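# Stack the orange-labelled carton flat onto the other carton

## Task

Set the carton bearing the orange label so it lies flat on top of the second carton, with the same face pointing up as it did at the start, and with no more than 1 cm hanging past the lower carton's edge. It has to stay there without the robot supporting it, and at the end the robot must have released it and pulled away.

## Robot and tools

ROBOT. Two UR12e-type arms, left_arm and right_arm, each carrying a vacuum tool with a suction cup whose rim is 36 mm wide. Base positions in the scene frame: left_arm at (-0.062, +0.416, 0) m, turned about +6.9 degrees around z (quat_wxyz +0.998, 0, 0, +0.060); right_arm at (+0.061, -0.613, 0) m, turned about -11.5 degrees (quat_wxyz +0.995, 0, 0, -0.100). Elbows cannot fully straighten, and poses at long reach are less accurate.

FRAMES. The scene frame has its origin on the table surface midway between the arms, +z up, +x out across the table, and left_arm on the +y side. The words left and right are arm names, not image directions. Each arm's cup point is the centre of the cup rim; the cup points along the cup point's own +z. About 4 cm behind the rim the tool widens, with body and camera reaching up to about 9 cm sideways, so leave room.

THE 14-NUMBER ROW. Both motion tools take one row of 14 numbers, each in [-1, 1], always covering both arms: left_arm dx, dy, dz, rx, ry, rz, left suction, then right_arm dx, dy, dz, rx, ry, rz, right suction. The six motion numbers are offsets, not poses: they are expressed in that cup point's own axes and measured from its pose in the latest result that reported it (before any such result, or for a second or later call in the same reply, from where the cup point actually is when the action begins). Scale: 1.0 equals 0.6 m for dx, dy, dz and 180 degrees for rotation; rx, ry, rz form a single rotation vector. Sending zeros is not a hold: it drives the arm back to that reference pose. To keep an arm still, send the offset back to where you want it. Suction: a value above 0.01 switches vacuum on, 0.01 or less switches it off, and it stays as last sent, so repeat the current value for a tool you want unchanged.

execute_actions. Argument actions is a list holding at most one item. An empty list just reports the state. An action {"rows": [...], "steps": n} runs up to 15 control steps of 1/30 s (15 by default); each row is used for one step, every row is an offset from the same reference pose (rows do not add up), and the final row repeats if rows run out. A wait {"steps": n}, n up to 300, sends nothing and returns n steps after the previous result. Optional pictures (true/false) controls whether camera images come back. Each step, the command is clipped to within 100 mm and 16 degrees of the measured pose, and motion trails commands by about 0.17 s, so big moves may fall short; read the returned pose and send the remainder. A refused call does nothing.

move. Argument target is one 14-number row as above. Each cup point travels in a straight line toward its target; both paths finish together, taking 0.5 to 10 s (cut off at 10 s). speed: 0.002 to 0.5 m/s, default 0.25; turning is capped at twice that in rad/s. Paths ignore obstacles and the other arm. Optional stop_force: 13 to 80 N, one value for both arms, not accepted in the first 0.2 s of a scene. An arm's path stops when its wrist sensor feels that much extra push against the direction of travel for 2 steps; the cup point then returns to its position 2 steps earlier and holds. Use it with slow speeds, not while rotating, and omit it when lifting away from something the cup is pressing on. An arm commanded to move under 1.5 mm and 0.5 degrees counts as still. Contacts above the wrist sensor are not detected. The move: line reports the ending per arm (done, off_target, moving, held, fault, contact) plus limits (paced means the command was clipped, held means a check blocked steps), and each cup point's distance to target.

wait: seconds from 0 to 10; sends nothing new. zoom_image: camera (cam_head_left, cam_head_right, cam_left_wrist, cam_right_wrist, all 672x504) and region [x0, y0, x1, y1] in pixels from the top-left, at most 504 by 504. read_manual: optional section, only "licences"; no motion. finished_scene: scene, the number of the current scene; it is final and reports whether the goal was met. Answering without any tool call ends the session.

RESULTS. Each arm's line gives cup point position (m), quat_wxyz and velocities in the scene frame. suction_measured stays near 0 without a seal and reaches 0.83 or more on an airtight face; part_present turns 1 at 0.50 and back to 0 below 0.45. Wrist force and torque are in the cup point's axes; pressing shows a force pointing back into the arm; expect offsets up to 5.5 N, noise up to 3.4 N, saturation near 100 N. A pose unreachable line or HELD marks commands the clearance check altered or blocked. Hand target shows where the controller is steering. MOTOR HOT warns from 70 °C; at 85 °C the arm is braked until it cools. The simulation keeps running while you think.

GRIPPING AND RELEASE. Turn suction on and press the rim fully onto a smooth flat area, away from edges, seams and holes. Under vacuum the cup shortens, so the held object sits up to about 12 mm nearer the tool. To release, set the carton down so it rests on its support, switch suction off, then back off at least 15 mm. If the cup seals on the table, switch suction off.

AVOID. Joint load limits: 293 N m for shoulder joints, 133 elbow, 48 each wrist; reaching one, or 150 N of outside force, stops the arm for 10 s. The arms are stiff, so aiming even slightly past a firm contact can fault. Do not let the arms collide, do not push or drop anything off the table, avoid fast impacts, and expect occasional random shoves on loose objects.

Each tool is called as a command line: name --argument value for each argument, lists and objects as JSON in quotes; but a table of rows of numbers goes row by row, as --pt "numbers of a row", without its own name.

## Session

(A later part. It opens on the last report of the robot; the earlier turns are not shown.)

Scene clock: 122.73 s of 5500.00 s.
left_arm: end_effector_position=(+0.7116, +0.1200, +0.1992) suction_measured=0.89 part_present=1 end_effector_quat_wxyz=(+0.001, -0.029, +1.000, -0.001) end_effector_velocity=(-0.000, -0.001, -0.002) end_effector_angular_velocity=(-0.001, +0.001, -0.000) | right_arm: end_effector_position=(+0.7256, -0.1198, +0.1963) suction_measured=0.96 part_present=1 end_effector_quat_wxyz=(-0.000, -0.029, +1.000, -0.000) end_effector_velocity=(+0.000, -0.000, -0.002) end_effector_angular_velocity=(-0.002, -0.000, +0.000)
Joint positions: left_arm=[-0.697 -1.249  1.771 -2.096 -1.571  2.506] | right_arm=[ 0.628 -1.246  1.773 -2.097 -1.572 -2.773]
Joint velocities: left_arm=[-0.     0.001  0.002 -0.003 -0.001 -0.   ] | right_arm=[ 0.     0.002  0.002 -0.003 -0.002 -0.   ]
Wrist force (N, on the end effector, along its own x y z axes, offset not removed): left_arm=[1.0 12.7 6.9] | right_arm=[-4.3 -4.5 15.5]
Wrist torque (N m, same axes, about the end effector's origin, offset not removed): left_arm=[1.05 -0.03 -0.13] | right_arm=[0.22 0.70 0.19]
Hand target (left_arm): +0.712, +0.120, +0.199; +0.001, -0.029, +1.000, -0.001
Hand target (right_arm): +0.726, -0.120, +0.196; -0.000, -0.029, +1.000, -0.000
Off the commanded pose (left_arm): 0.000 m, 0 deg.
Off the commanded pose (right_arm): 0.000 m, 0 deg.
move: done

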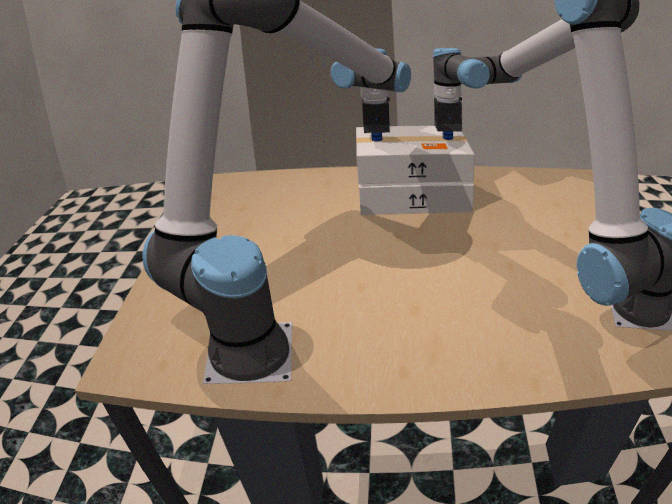

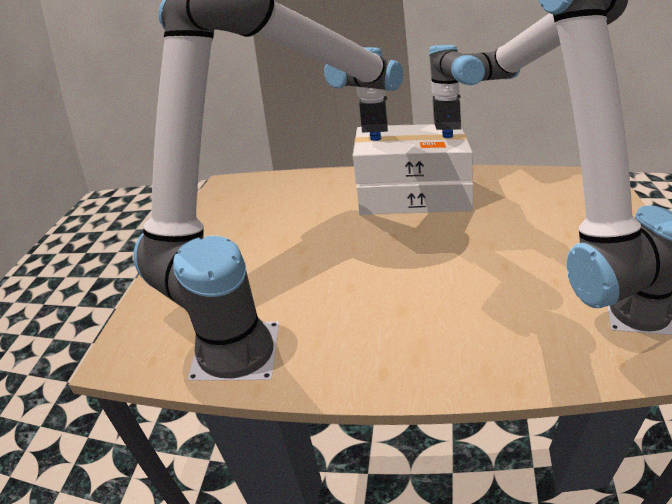

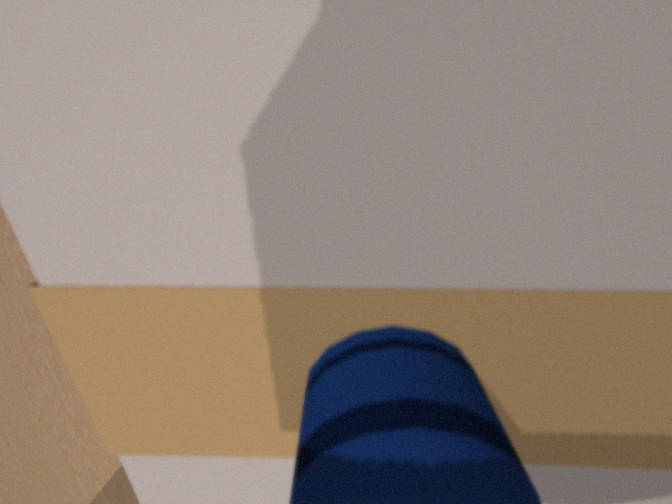

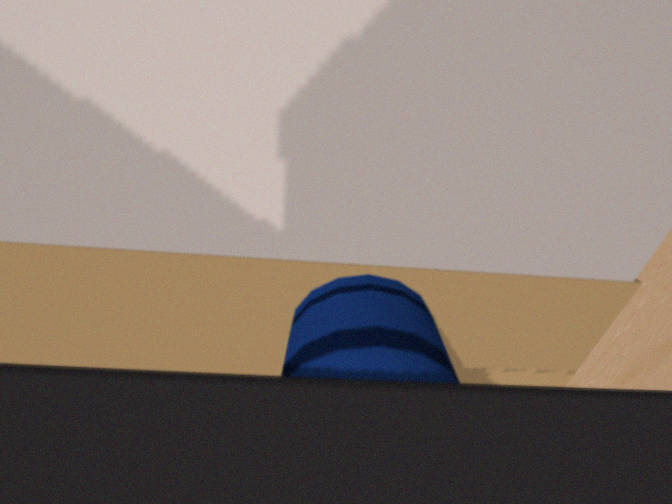

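move --target '[0,-0.0033,0.007,0,0,0,1,0,-0.0033,0.007,0,0,0,1]' --speed 0.02

move --target '[0,0,0.02,0,0,0,1,0,0,0.02,0,0,0,1]' --speed 0.005 --stop_force 13

zoom_image --camera "cam_head_left" --region '[340, 110, 500, 230]'

Scene clock: 133.37 s of 5500.00 s.
left_arm: end_effector_position=(+0.7118, +0.1180, +0.1951) suction_measured=0.89 part_present=1 end_effector_quat_wxyz=(+0.001, -0.029, +1.000, -0.001) end_effector_velocity=(+0.000, -0.001, -0.001) end_effector_angular_velocity=(+0.000, -0.000, -0.000) | right_arm: end_effector_position=(+0.7257, -0.1217, +0.1922) suction_measured=0.96 part_present=1 end_effector_quat_wxyz=(-0.000, -0.029, +1.000, -0.000) end_effector_velocity=(-0.000, -0.000, -0.001) end_effector_angular_velocity=(+0.002, +0.001, +0.000)
Joint positions: left_arm=[-0.699 -1.244  1.773 -2.102 -1.571  2.504] | right_arm=[ 0.625 -1.244  1.779 -2.105 -1.572 -2.775]
Joint velocities: left_arm=[-0.001  0.001  0.001 -0.002  0.    -0.   ] | right_arm=[-0.001  0.     0.002 -0.002  0.002 -0.001]
Wrist force (N, on the end effector, along its own x y z axes, offset not removed): left_arm=[0.0 12.3 7.6] | right_arm=[-2.0 -6.3 19.5]
Wrist torque (N m, same axes, about the end effector's origin, offset not removed): left_arm=[0.99 0.22 -0.23] | right_arm=[0.03 0.38 0.15]
Hand target (left_arm): +0.712, +0.118, +0.195; +0.001, -0.029, +1.000, -0.001
Hand target (right_arm): +0.726, -0.122, +0.192; -0.000, -0.029, +1.000, -0.000
Off the commanded pose (left_arm): 0.000 m, 0 deg.
Off the commanded pose (right_arm): 0.000 m, 0 deg.
After step 90, 6.93 s passed at rest.
move: done

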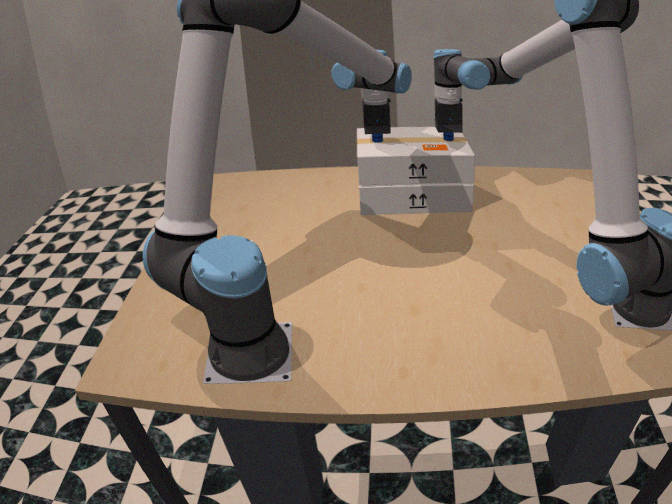

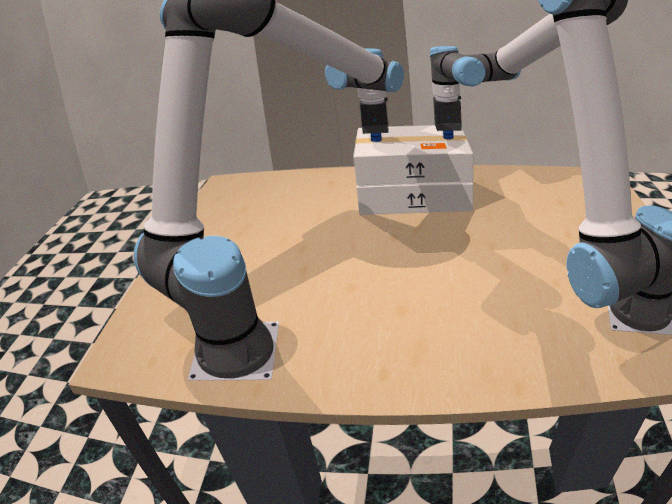

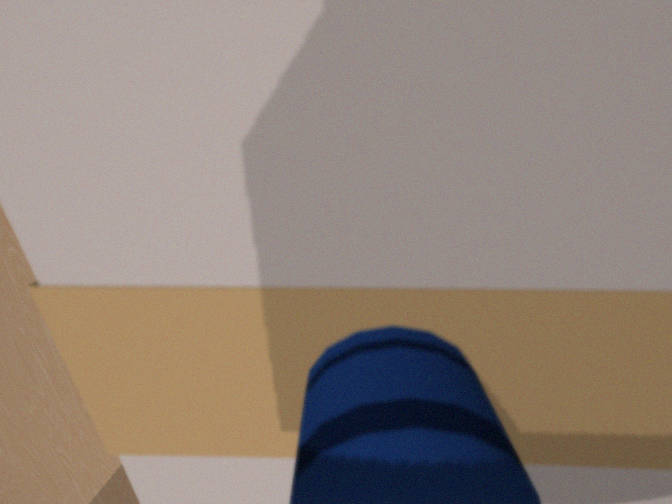

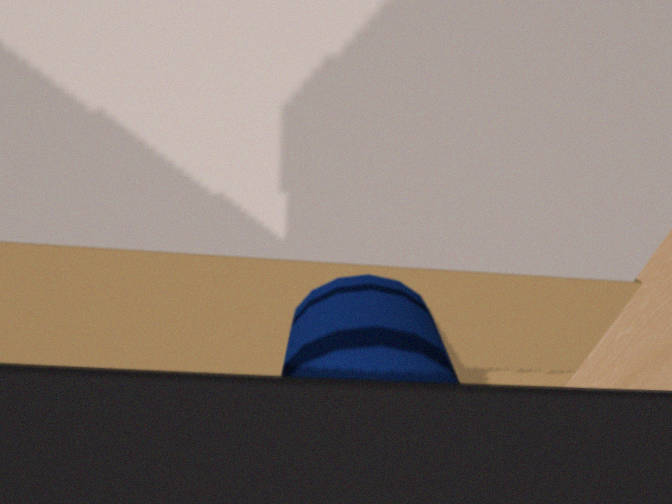

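Scene clock: 135.00 s of 5500.00 s.
left_arm: end_effector_position=(+0.7118, +0.1180, +0.1887) suction_measured=0.89 part_present=1 end_effector_quat_wxyz=(+0.001, -0.029, +1.000, -0.001) end_effector_velocity=(-0.000, -0.000, +0.001) end_effector_angular_velocity=(+0.001, +0.002, -0.000) | right_arm: end_effector_position=(+0.7257, -0.1217, +0.1860) suction_measured=0.96 part_present=1 end_effector_quat_wxyz=(-0.000, -0.029, +1.000, -0.000) end_effector_velocity=(-0.000, -0.000, +0.000) end_effector_angular_velocity=(-0.000, +0.002, +0.000)
Joint positions: left_arm=[-0.699 -1.238  1.779 -2.113 -1.571  2.504] | right_arm=[ 0.625 -1.239  1.784 -2.115 -1.572 -2.775]
Joint velocities: left_arm=[-0.    -0.    -0.002  0.004  0.    -0.   ] | right_arm=[ 0.    -0.    -0.001  0.002  0.    -0.   ]
Wrist force (N, on the end effector, along its own x y z axes, offset not removed): left_arm=[4.0 15.3 -16.9] | right_arm=[0.3 -8.5 -5.5]
Wrist torque (N m, same axes, about the end effector's origin, offset not removed): left_arm=[0.40 0.34 -0.26] | right_arm=[0.06 0.26 0.14]
Hand target (left_arm): +0.712, +0.118, +0.189; +0.001, -0.029, +1.000, -0.001
Hand target (right_arm): +0.726, -0.122, +0.186; -0.000, -0.029, +1.000, -0.000
Off the commanded pose (left_arm): 0.006 m, 0 deg.
Off the commanded pose (right_arm): 0.006 m, 0 deg.
move: contact (left_arm, right_arm)

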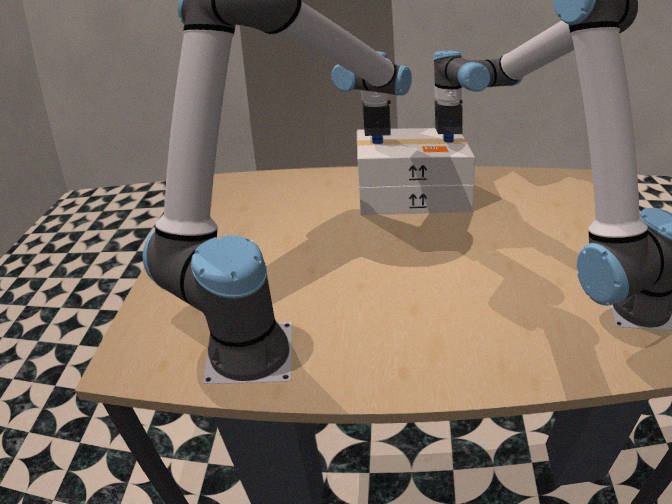

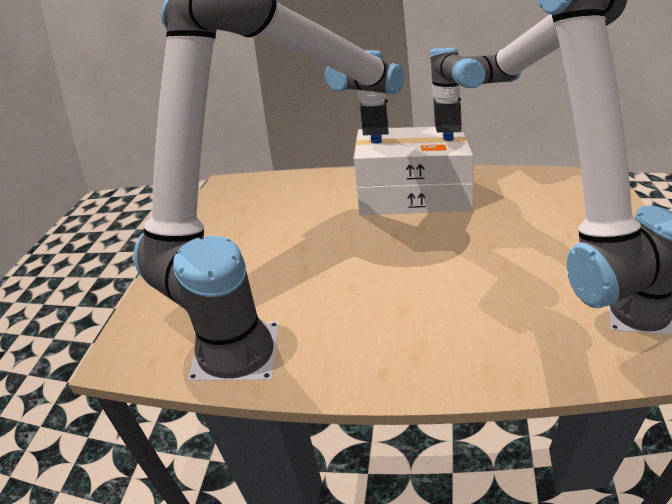

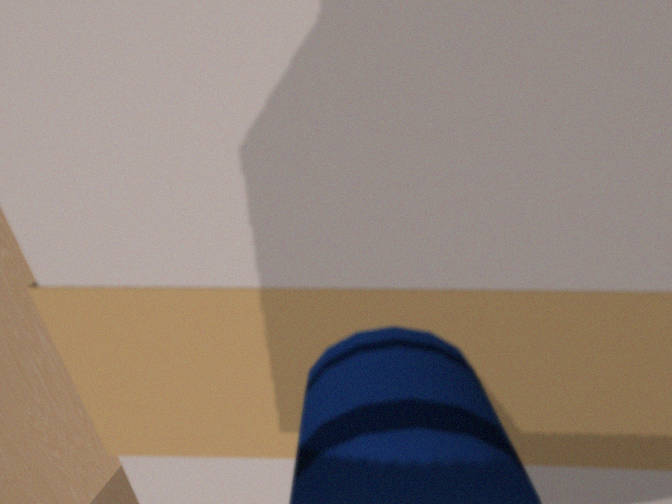

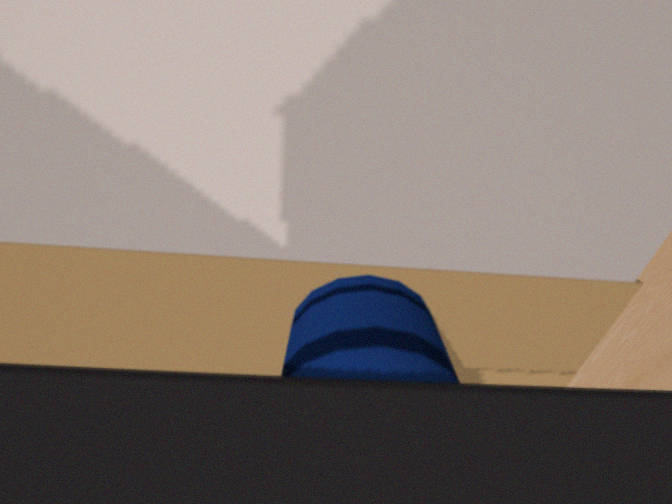

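Region (340, 110, 500, 230) of cam_head_left's 672x504 image, scaled by 3.150, with more detail than that image has; it fills the top 378 rows of this view, and the rest is white.

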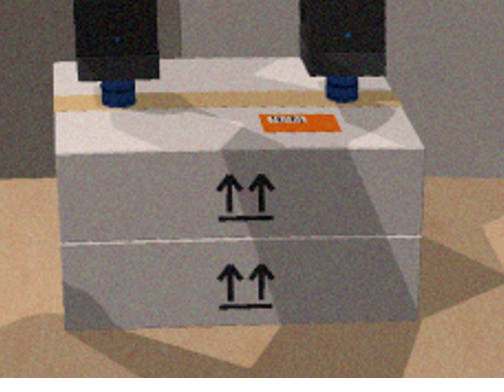

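execute_actions --actions '[]'

Scene clock: 156.40 s of 5500.00 s.
left_arm: end_effector_position=(+0.7118, +0.1180, +0.1889) suction_measured=0.89 part_present=1 end_effector_quat_wxyz=(+0.001, -0.029, +1.000, -0.001) end_effector_velocity=(-0.000, -0.000, -0.000) end_effector_angular_velocity=(-0.001, +0.001, -0.000) | right_arm: end_effector_position=(+0.7257, -0.1217, +0.1863) suction_measured=0.96 part_present=1 end_effector_quat_wxyz=(-0.000, -0.029, +1.000, -0.000) end_effector_velocity=(+0.000, +0.000, +0.000) end_effector_angular_velocity=(+0.000, -0.000, -0.000)
Joint positions: left_arm=[-0.699 -1.239  1.778 -2.113 -1.571  2.504] | right_arm=[ 0.625 -1.239  1.784 -2.115 -1.572 -2.775]
Joint velocities: left_arm=[ 0.     0.     0.    -0.    -0.001  0.   ] | right_arm=[ 0.  0. -0. -0.  0.  0.]
Wrist force (N, on the end effector, along its own x y z axes, offset not removed): left_arm=[-3.3 9.3 -0.2] | right_arm=[-7.2 -6.1 6.5]
Wrist torque (N m, same axes, about the end effector's origin, offset not removed): left_arm=[0.03 0.65 -0.10] | right_arm=[0.14 0.80 0.23]
Hand target (left_arm): +0.712, +0.118, +0.189; +0.001, -0.029, +1.000, -0.001
Hand target (right_arm): +0.726, -0.122, +0.186; -0.000, -0.029, +1.000, -0.000
Off the commanded pose (left_arm): 0.006 m, 0 deg.
Off the commanded pose (right_arm): 0.006 m, 0 deg.
Steps of this call (steps 1 to 90: nothing new was sent; then 18.40 s passed at rest). Readings (end_effector_position | what the end effector reports):
1: left_arm (+0.7118, +0.1180, +0.1887) | right_arm (+0.7257, -0.1217, +0.1860) | left_arm suction_measured=0.89 part_present=1 | right_arm suction_measured=0.96 part_present=1
2: left_arm (+0.7118, +0.1180, +0.1887) | right_arm (+0.7257, -0.1217, +0.1861) | left_arm suction_measured=0.89 part_present=1 | right_arm suction_measured=0.96 part_present=1
4: left_arm (+0.7118, +0.1180, +0.1887) | right_arm (+0.7257, -0.1217, +0.1861) | left_arm suction_measured=0.89 part_present=1 | right_arm suction_measured=0.96 part_present=1
8: left_arm (+0.7118, +0.1180, +0.1888) | right_arm (+0.7257, -0.1217, +0.1861) | left_arm suction_measured=0.89 part_present=1 | right_arm suction_measured=0.96 part_present=1
90: the state above

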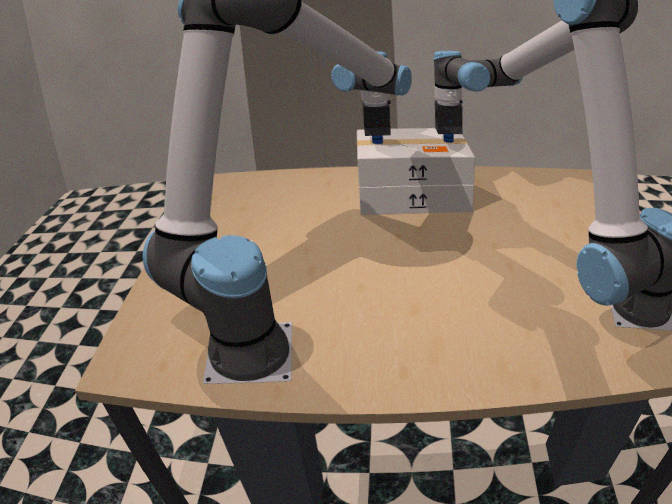

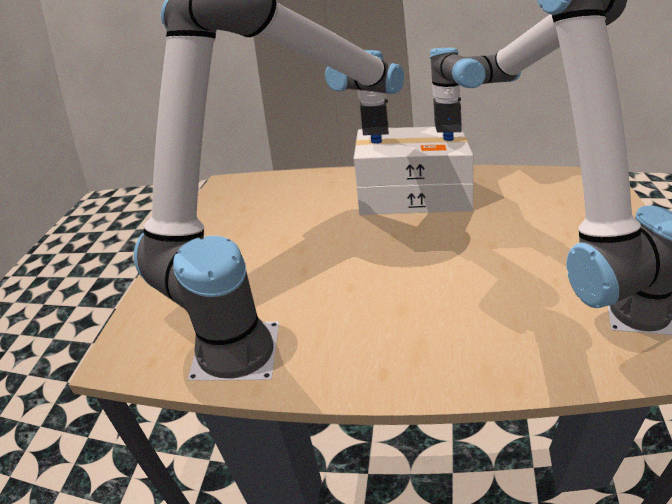

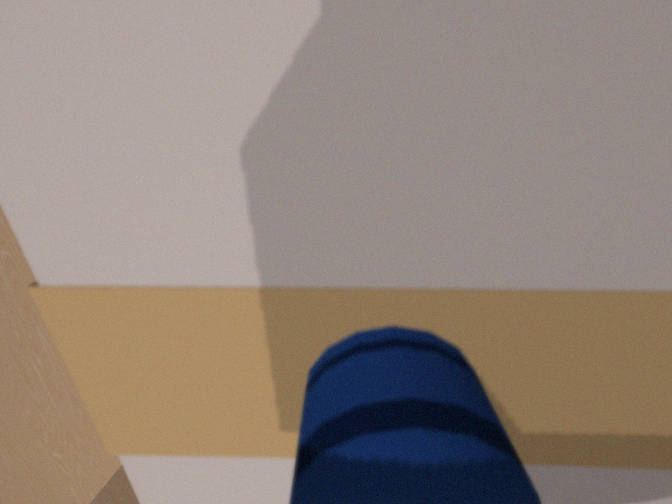

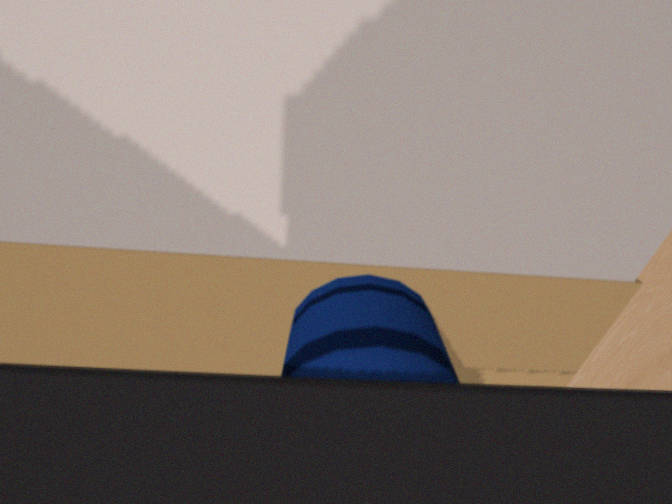

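execute_actions --actions '[{"rows": [[0,0,0,0,0,0,0,0,0,0,0,0,0,0]], "steps": 8}]' --pictures false

move --target '[0,0,-0.07,0,0,0,0,0,0,-0.07,0,0,0,0]' --speed 0.15

Scene clock: 172.93 s of 5500.00 s.
left_arm: end_effector_position=(+0.7119, +0.1179, +0.1891) suction_measured=0.00 part_present=0 end_effector_quat_wxyz=(+0.001, -0.029, +1.000, -0.001) end_effector_velocity=(+0.000, +0.000, -0.000) end_effector_angular_velocity=(+0.000, -0.000, +0.000) | right_arm: end_effector_position=(+0.7258, -0.1216, +0.1866) suction_measured=0.00 part_present=0 end_effector_quat_wxyz=(+0.000, -0.029, +1.000, -0.000) end_effector_velocity=(-0.001, -0.000, -0.000) end_effector_angular_velocity=(-0.000, +0.001, -0.000)
Joint positions: left_arm=[-0.699 -1.239  1.778 -2.113 -1.571  2.504] | right_arm=[ 0.625 -1.239  1.784 -2.115 -1.572 -2.775]
Joint velocities: left_arm=[ 0.  0.  0. -0.  0.  0.] | right_arm=[-0.     0.     0.001  0.001  0.001  0.   ]
Wrist force (N, on the end effector, along its own x y z axes, offset not removed): left_arm=[1.3 1.6 -12.9] | right_arm=[-2.9 1.9 -12.9]
Wrist torque (N m, same axes, about the end effector's origin, offset not removed): left_arm=[0.03 0.02 -0.21] | right_arm=[0.28 0.50 0.16]
Hand target (left_arm): +0.712, +0.118, +0.189; +0.001, -0.029, +1.000, -0.001
Hand target (right_arm): +0.726, -0.122, +0.186; -0.000, -0.029, +1.000, -0.000
Off the commanded pose (left_arm): 0.000 m, 0 deg.
Off the commanded pose (right_arm): 0.000 m, 0 deg.
Steps of this call (steps 1 to 90: nothing new was sent; then 13.27 s passed at rest; steps 91 to 98: all 8 steps of this action). Readings (end_effector_position | what the end effector reports):
91: left_arm (+0.7118, +0.1180, +0.1889) | right_arm (+0.7257, -0.1217, +0.1863) | left_arm suction_measured=0.60 part_present=1 | right_arm suction_measured=0.60 part_present=1
92: left_arm (+0.7118, +0.1180, +0.1890) | right_arm (+0.7258, -0.1217, +0.1864) | left_arm suction_measured=0.14 part_present=0 | right_arm suction_measured=0.08 part_present=0
94: left_arm (+0.7119, +0.1179, +0.1891) | right_arm (+0.7258, -0.1216, +0.1866) | left_arm suction_measured=0.00 part_present=0 | right_arm suction_measured=0.00 part_present=0
98: the state above

Scene clock: 174.03 s of 5500.00 s.
left_arm: end_effector_position=(+0.7117, +0.1180, +0.2309) suction_measured=0.00 part_present=0 end_effector_quat_wxyz=(+0.001, -0.029, +1.000, -0.001) end_effector_velocity=(-0.000, +0.000, +0.001) end_effector_angular_velocity=(+0.001, +0.002, +0.000) | right_arm: end_effector_position=(+0.7258, -0.1216, +0.2284) suction_measured=0.00 part_present=0 end_effector_quat_wxyz=(+0.000, -0.029, +1.000, -0.000) end_effector_velocity=(+0.000, +0.000, +0.001) end_effector_angular_velocity=(+0.000, -0.000, +0.001)
Joint positions: left_arm=[-0.699 -1.273  1.741 -2.042 -1.571  2.504] | right_arm=[ 0.625 -1.273  1.747 -2.044 -1.572 -2.775]
Joint velocities: left_arm=[ 0.    -0.001 -0.001  0.004 -0.001  0.   ] | right_arm=[-0.    -0.001 -0.002  0.002 -0.    -0.001]
Wrist force (N, on the end effector, along its own x y z axes, offset not removed): left_arm=[-1.5 -0.7 -0.4] | right_arm=[-3.7 1.8 -0.2]
Wrist torque (N m, same axes, about the end effector's origin, offset not removed): left_arm=[-0.15 0.45 -0.24] | right_arm=[0.30 0.69 0.15]
Hand target (left_arm): +0.712, +0.118, +0.231; +0.001, -0.029, +1.000, -0.001
Hand target (right_arm): +0.726, -0.122, +0.229; +0.000, -0.029, +1.000, -0.000
Off the commanded pose (left_arm): 0.000 m, 0 deg.
Off the commanded pose (right_arm): 0.000 m, 0 deg.
move: done

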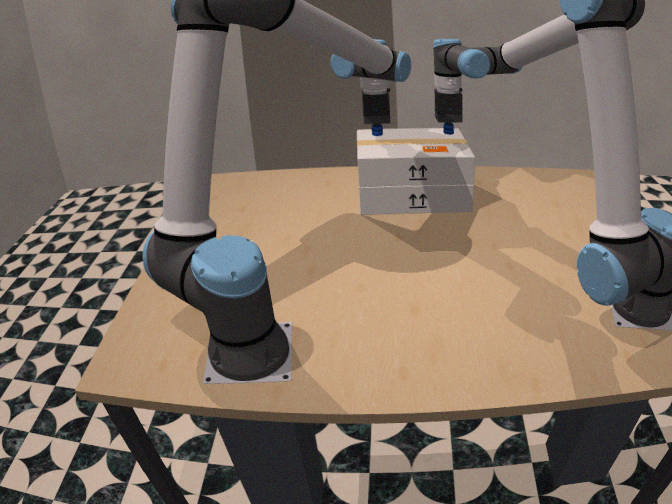

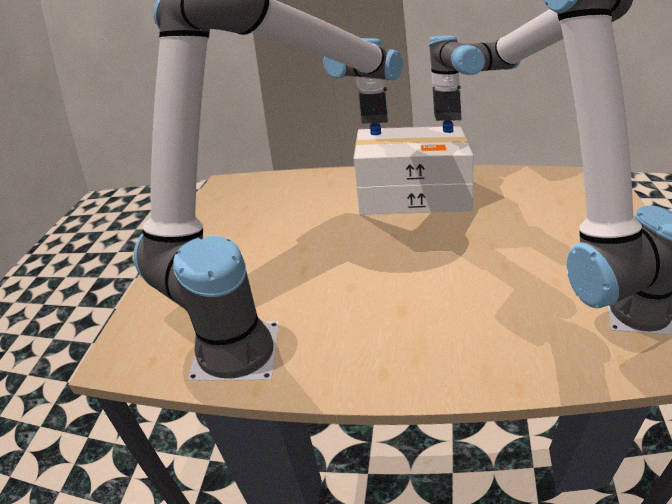

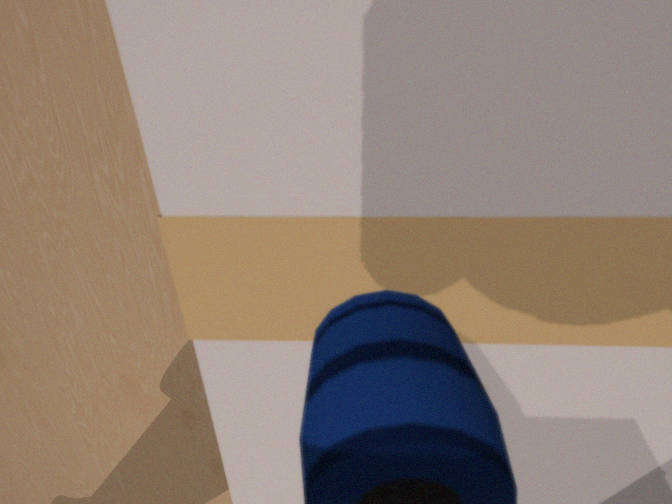

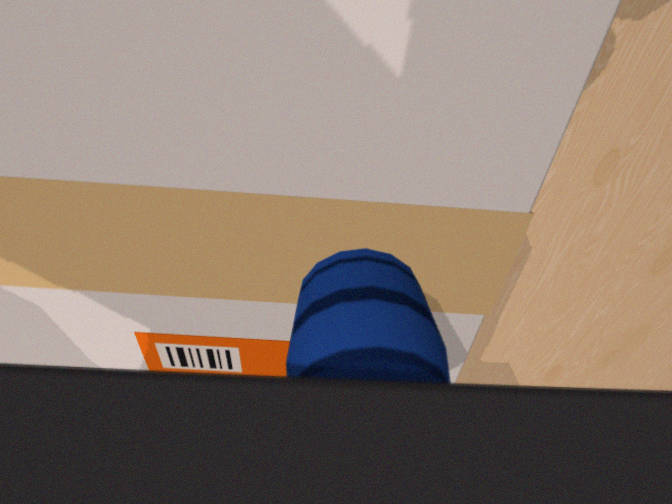

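move --target '[0.15,0.45,-0.12,0,0,0,0,0.25,-0.45,-0.12,0,0,0,0]' --speed 0.4

Scene clock: 179.13 s of 5500.00 s.
left_arm: end_effector_position=(+0.6064, +0.3825, +0.3027) suction_measured=0.00 part_present=0 end_effector_quat_wxyz=(+0.001, -0.029, +1.000, -0.001) end_effector_velocity=(-0.000, +0.001, +0.001) end_effector_angular_velocity=(+0.000, -0.000, +0.000) | right_arm: end_effector_position=(+0.5915, -0.3995, +0.3003) suction_measured=0.00 part_present=0 end_effector_quat_wxyz=(-0.000, -0.029, +1.000, -0.000) end_effector_velocity=(-0.001, -0.002, +0.001) end_effector_angular_velocity=(-0.000, -0.000, +0.000)
Joint positions: left_arm=[-0.433 -1.579  1.961 -1.956 -1.571  2.77 ] | right_arm=[ 0.274 -1.749  2.117 -1.939 -1.571 -3.126]
Joint velocities: left_arm=[ 0.002 -0.001 -0.     0.001  0.     0.002] | right_arm=[-0.002 -0.002  0.001  0.001 -0.    -0.003]
Wrist force (N, on the end effector, along its own x y z axes, offset not removed): left_arm=[-1.6 1.0 0.1] | right_arm=[-1.9 1.4 0.5]
Wrist torque (N m, same axes, about the end effector's origin, offset not removed): left_arm=[0.20 0.51 -0.19] | right_arm=[0.23 0.38 0.12]
Hand target (left_arm): +0.606, +0.383, +0.303; +0.001, -0.029, +1.000, -0.001
Hand target (right_arm): +0.591, -0.400, +0.300; -0.000, -0.029, +1.000, -0.000
Off the commanded pose (left_arm): 0.000 m, 0 deg.
Off the commanded pose (right_arm): 0.000 m, 0 deg.
After step 90, 0.63 s passed at rest.
move: done

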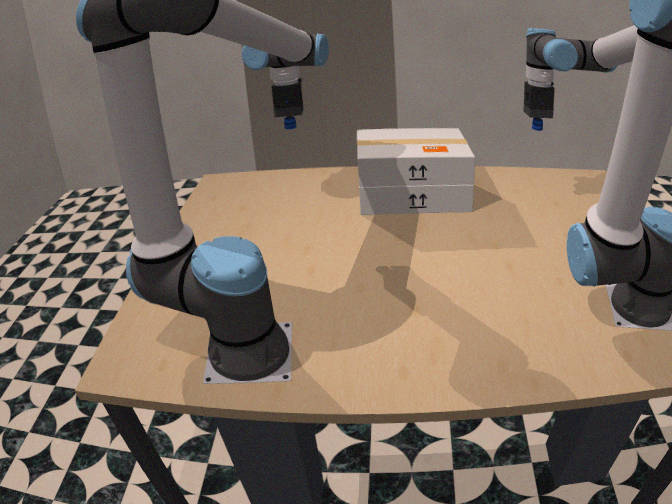

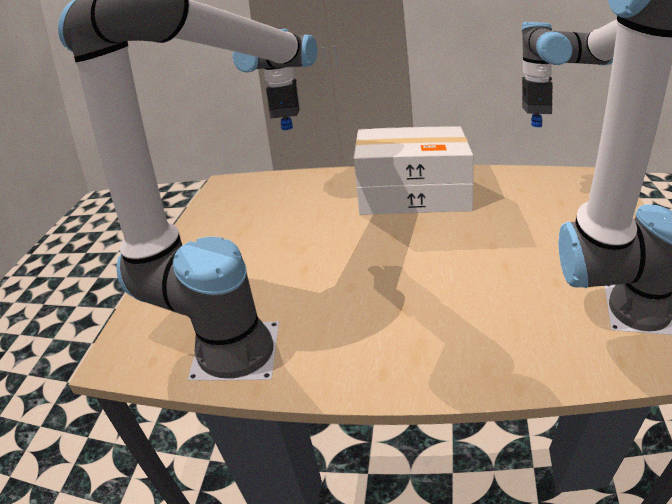

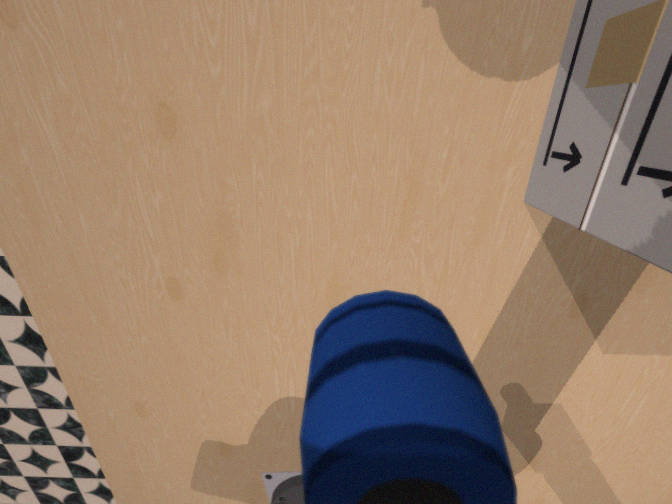

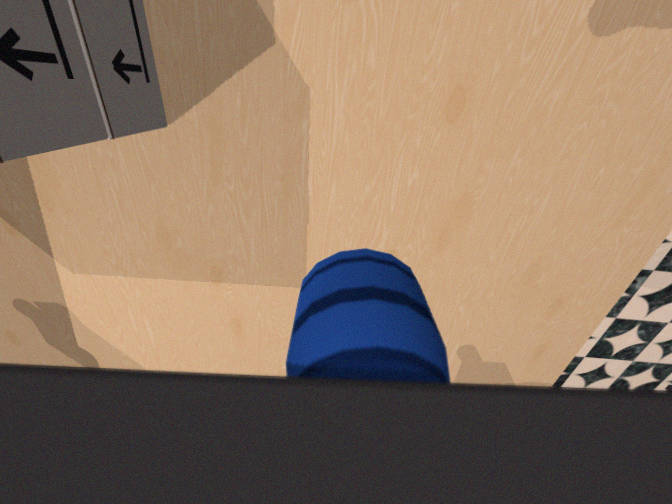

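zoom_image --camera "cam_left_wrist" --region '[512, 140, 672, 280]'

zoom_image --camera "cam_right_wrist" --region '[20, 40, 200, 190]'

zoom_image --camera "cam_head_left" --region '[340, 115, 490, 225]'

Region (512, 140, 672, 280) of cam_left_wrist's 672x504 image, scaled by 3.150, with more detail than that image has; it fills the top 441 rows of this view, and the rest is white.

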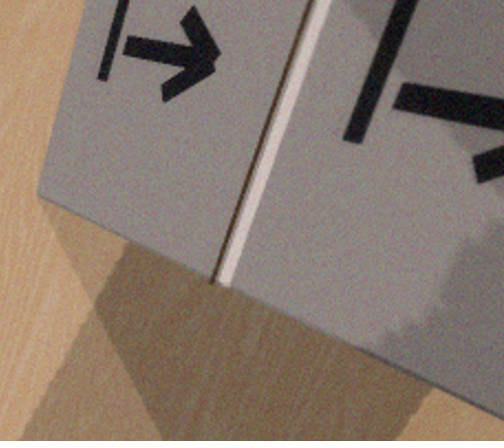

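Region (20, 40, 200, 190) of cam_right_wrist's 672x504 image, scaled by 2.800, with more detail than that image has.

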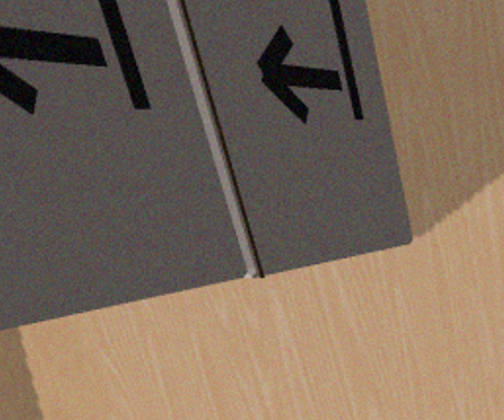

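Region (340, 115, 490, 225) of cam_head_left's 672x504 image, scaled by 3.360, with more detail than that image has; it fills the top 370 rows of this view, and the rest is white.

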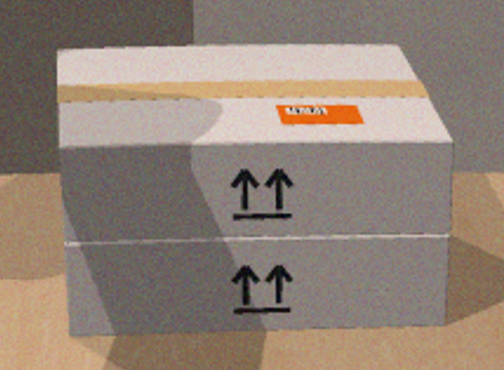

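finished_scene --scene 2

The scene is finished: the task was done.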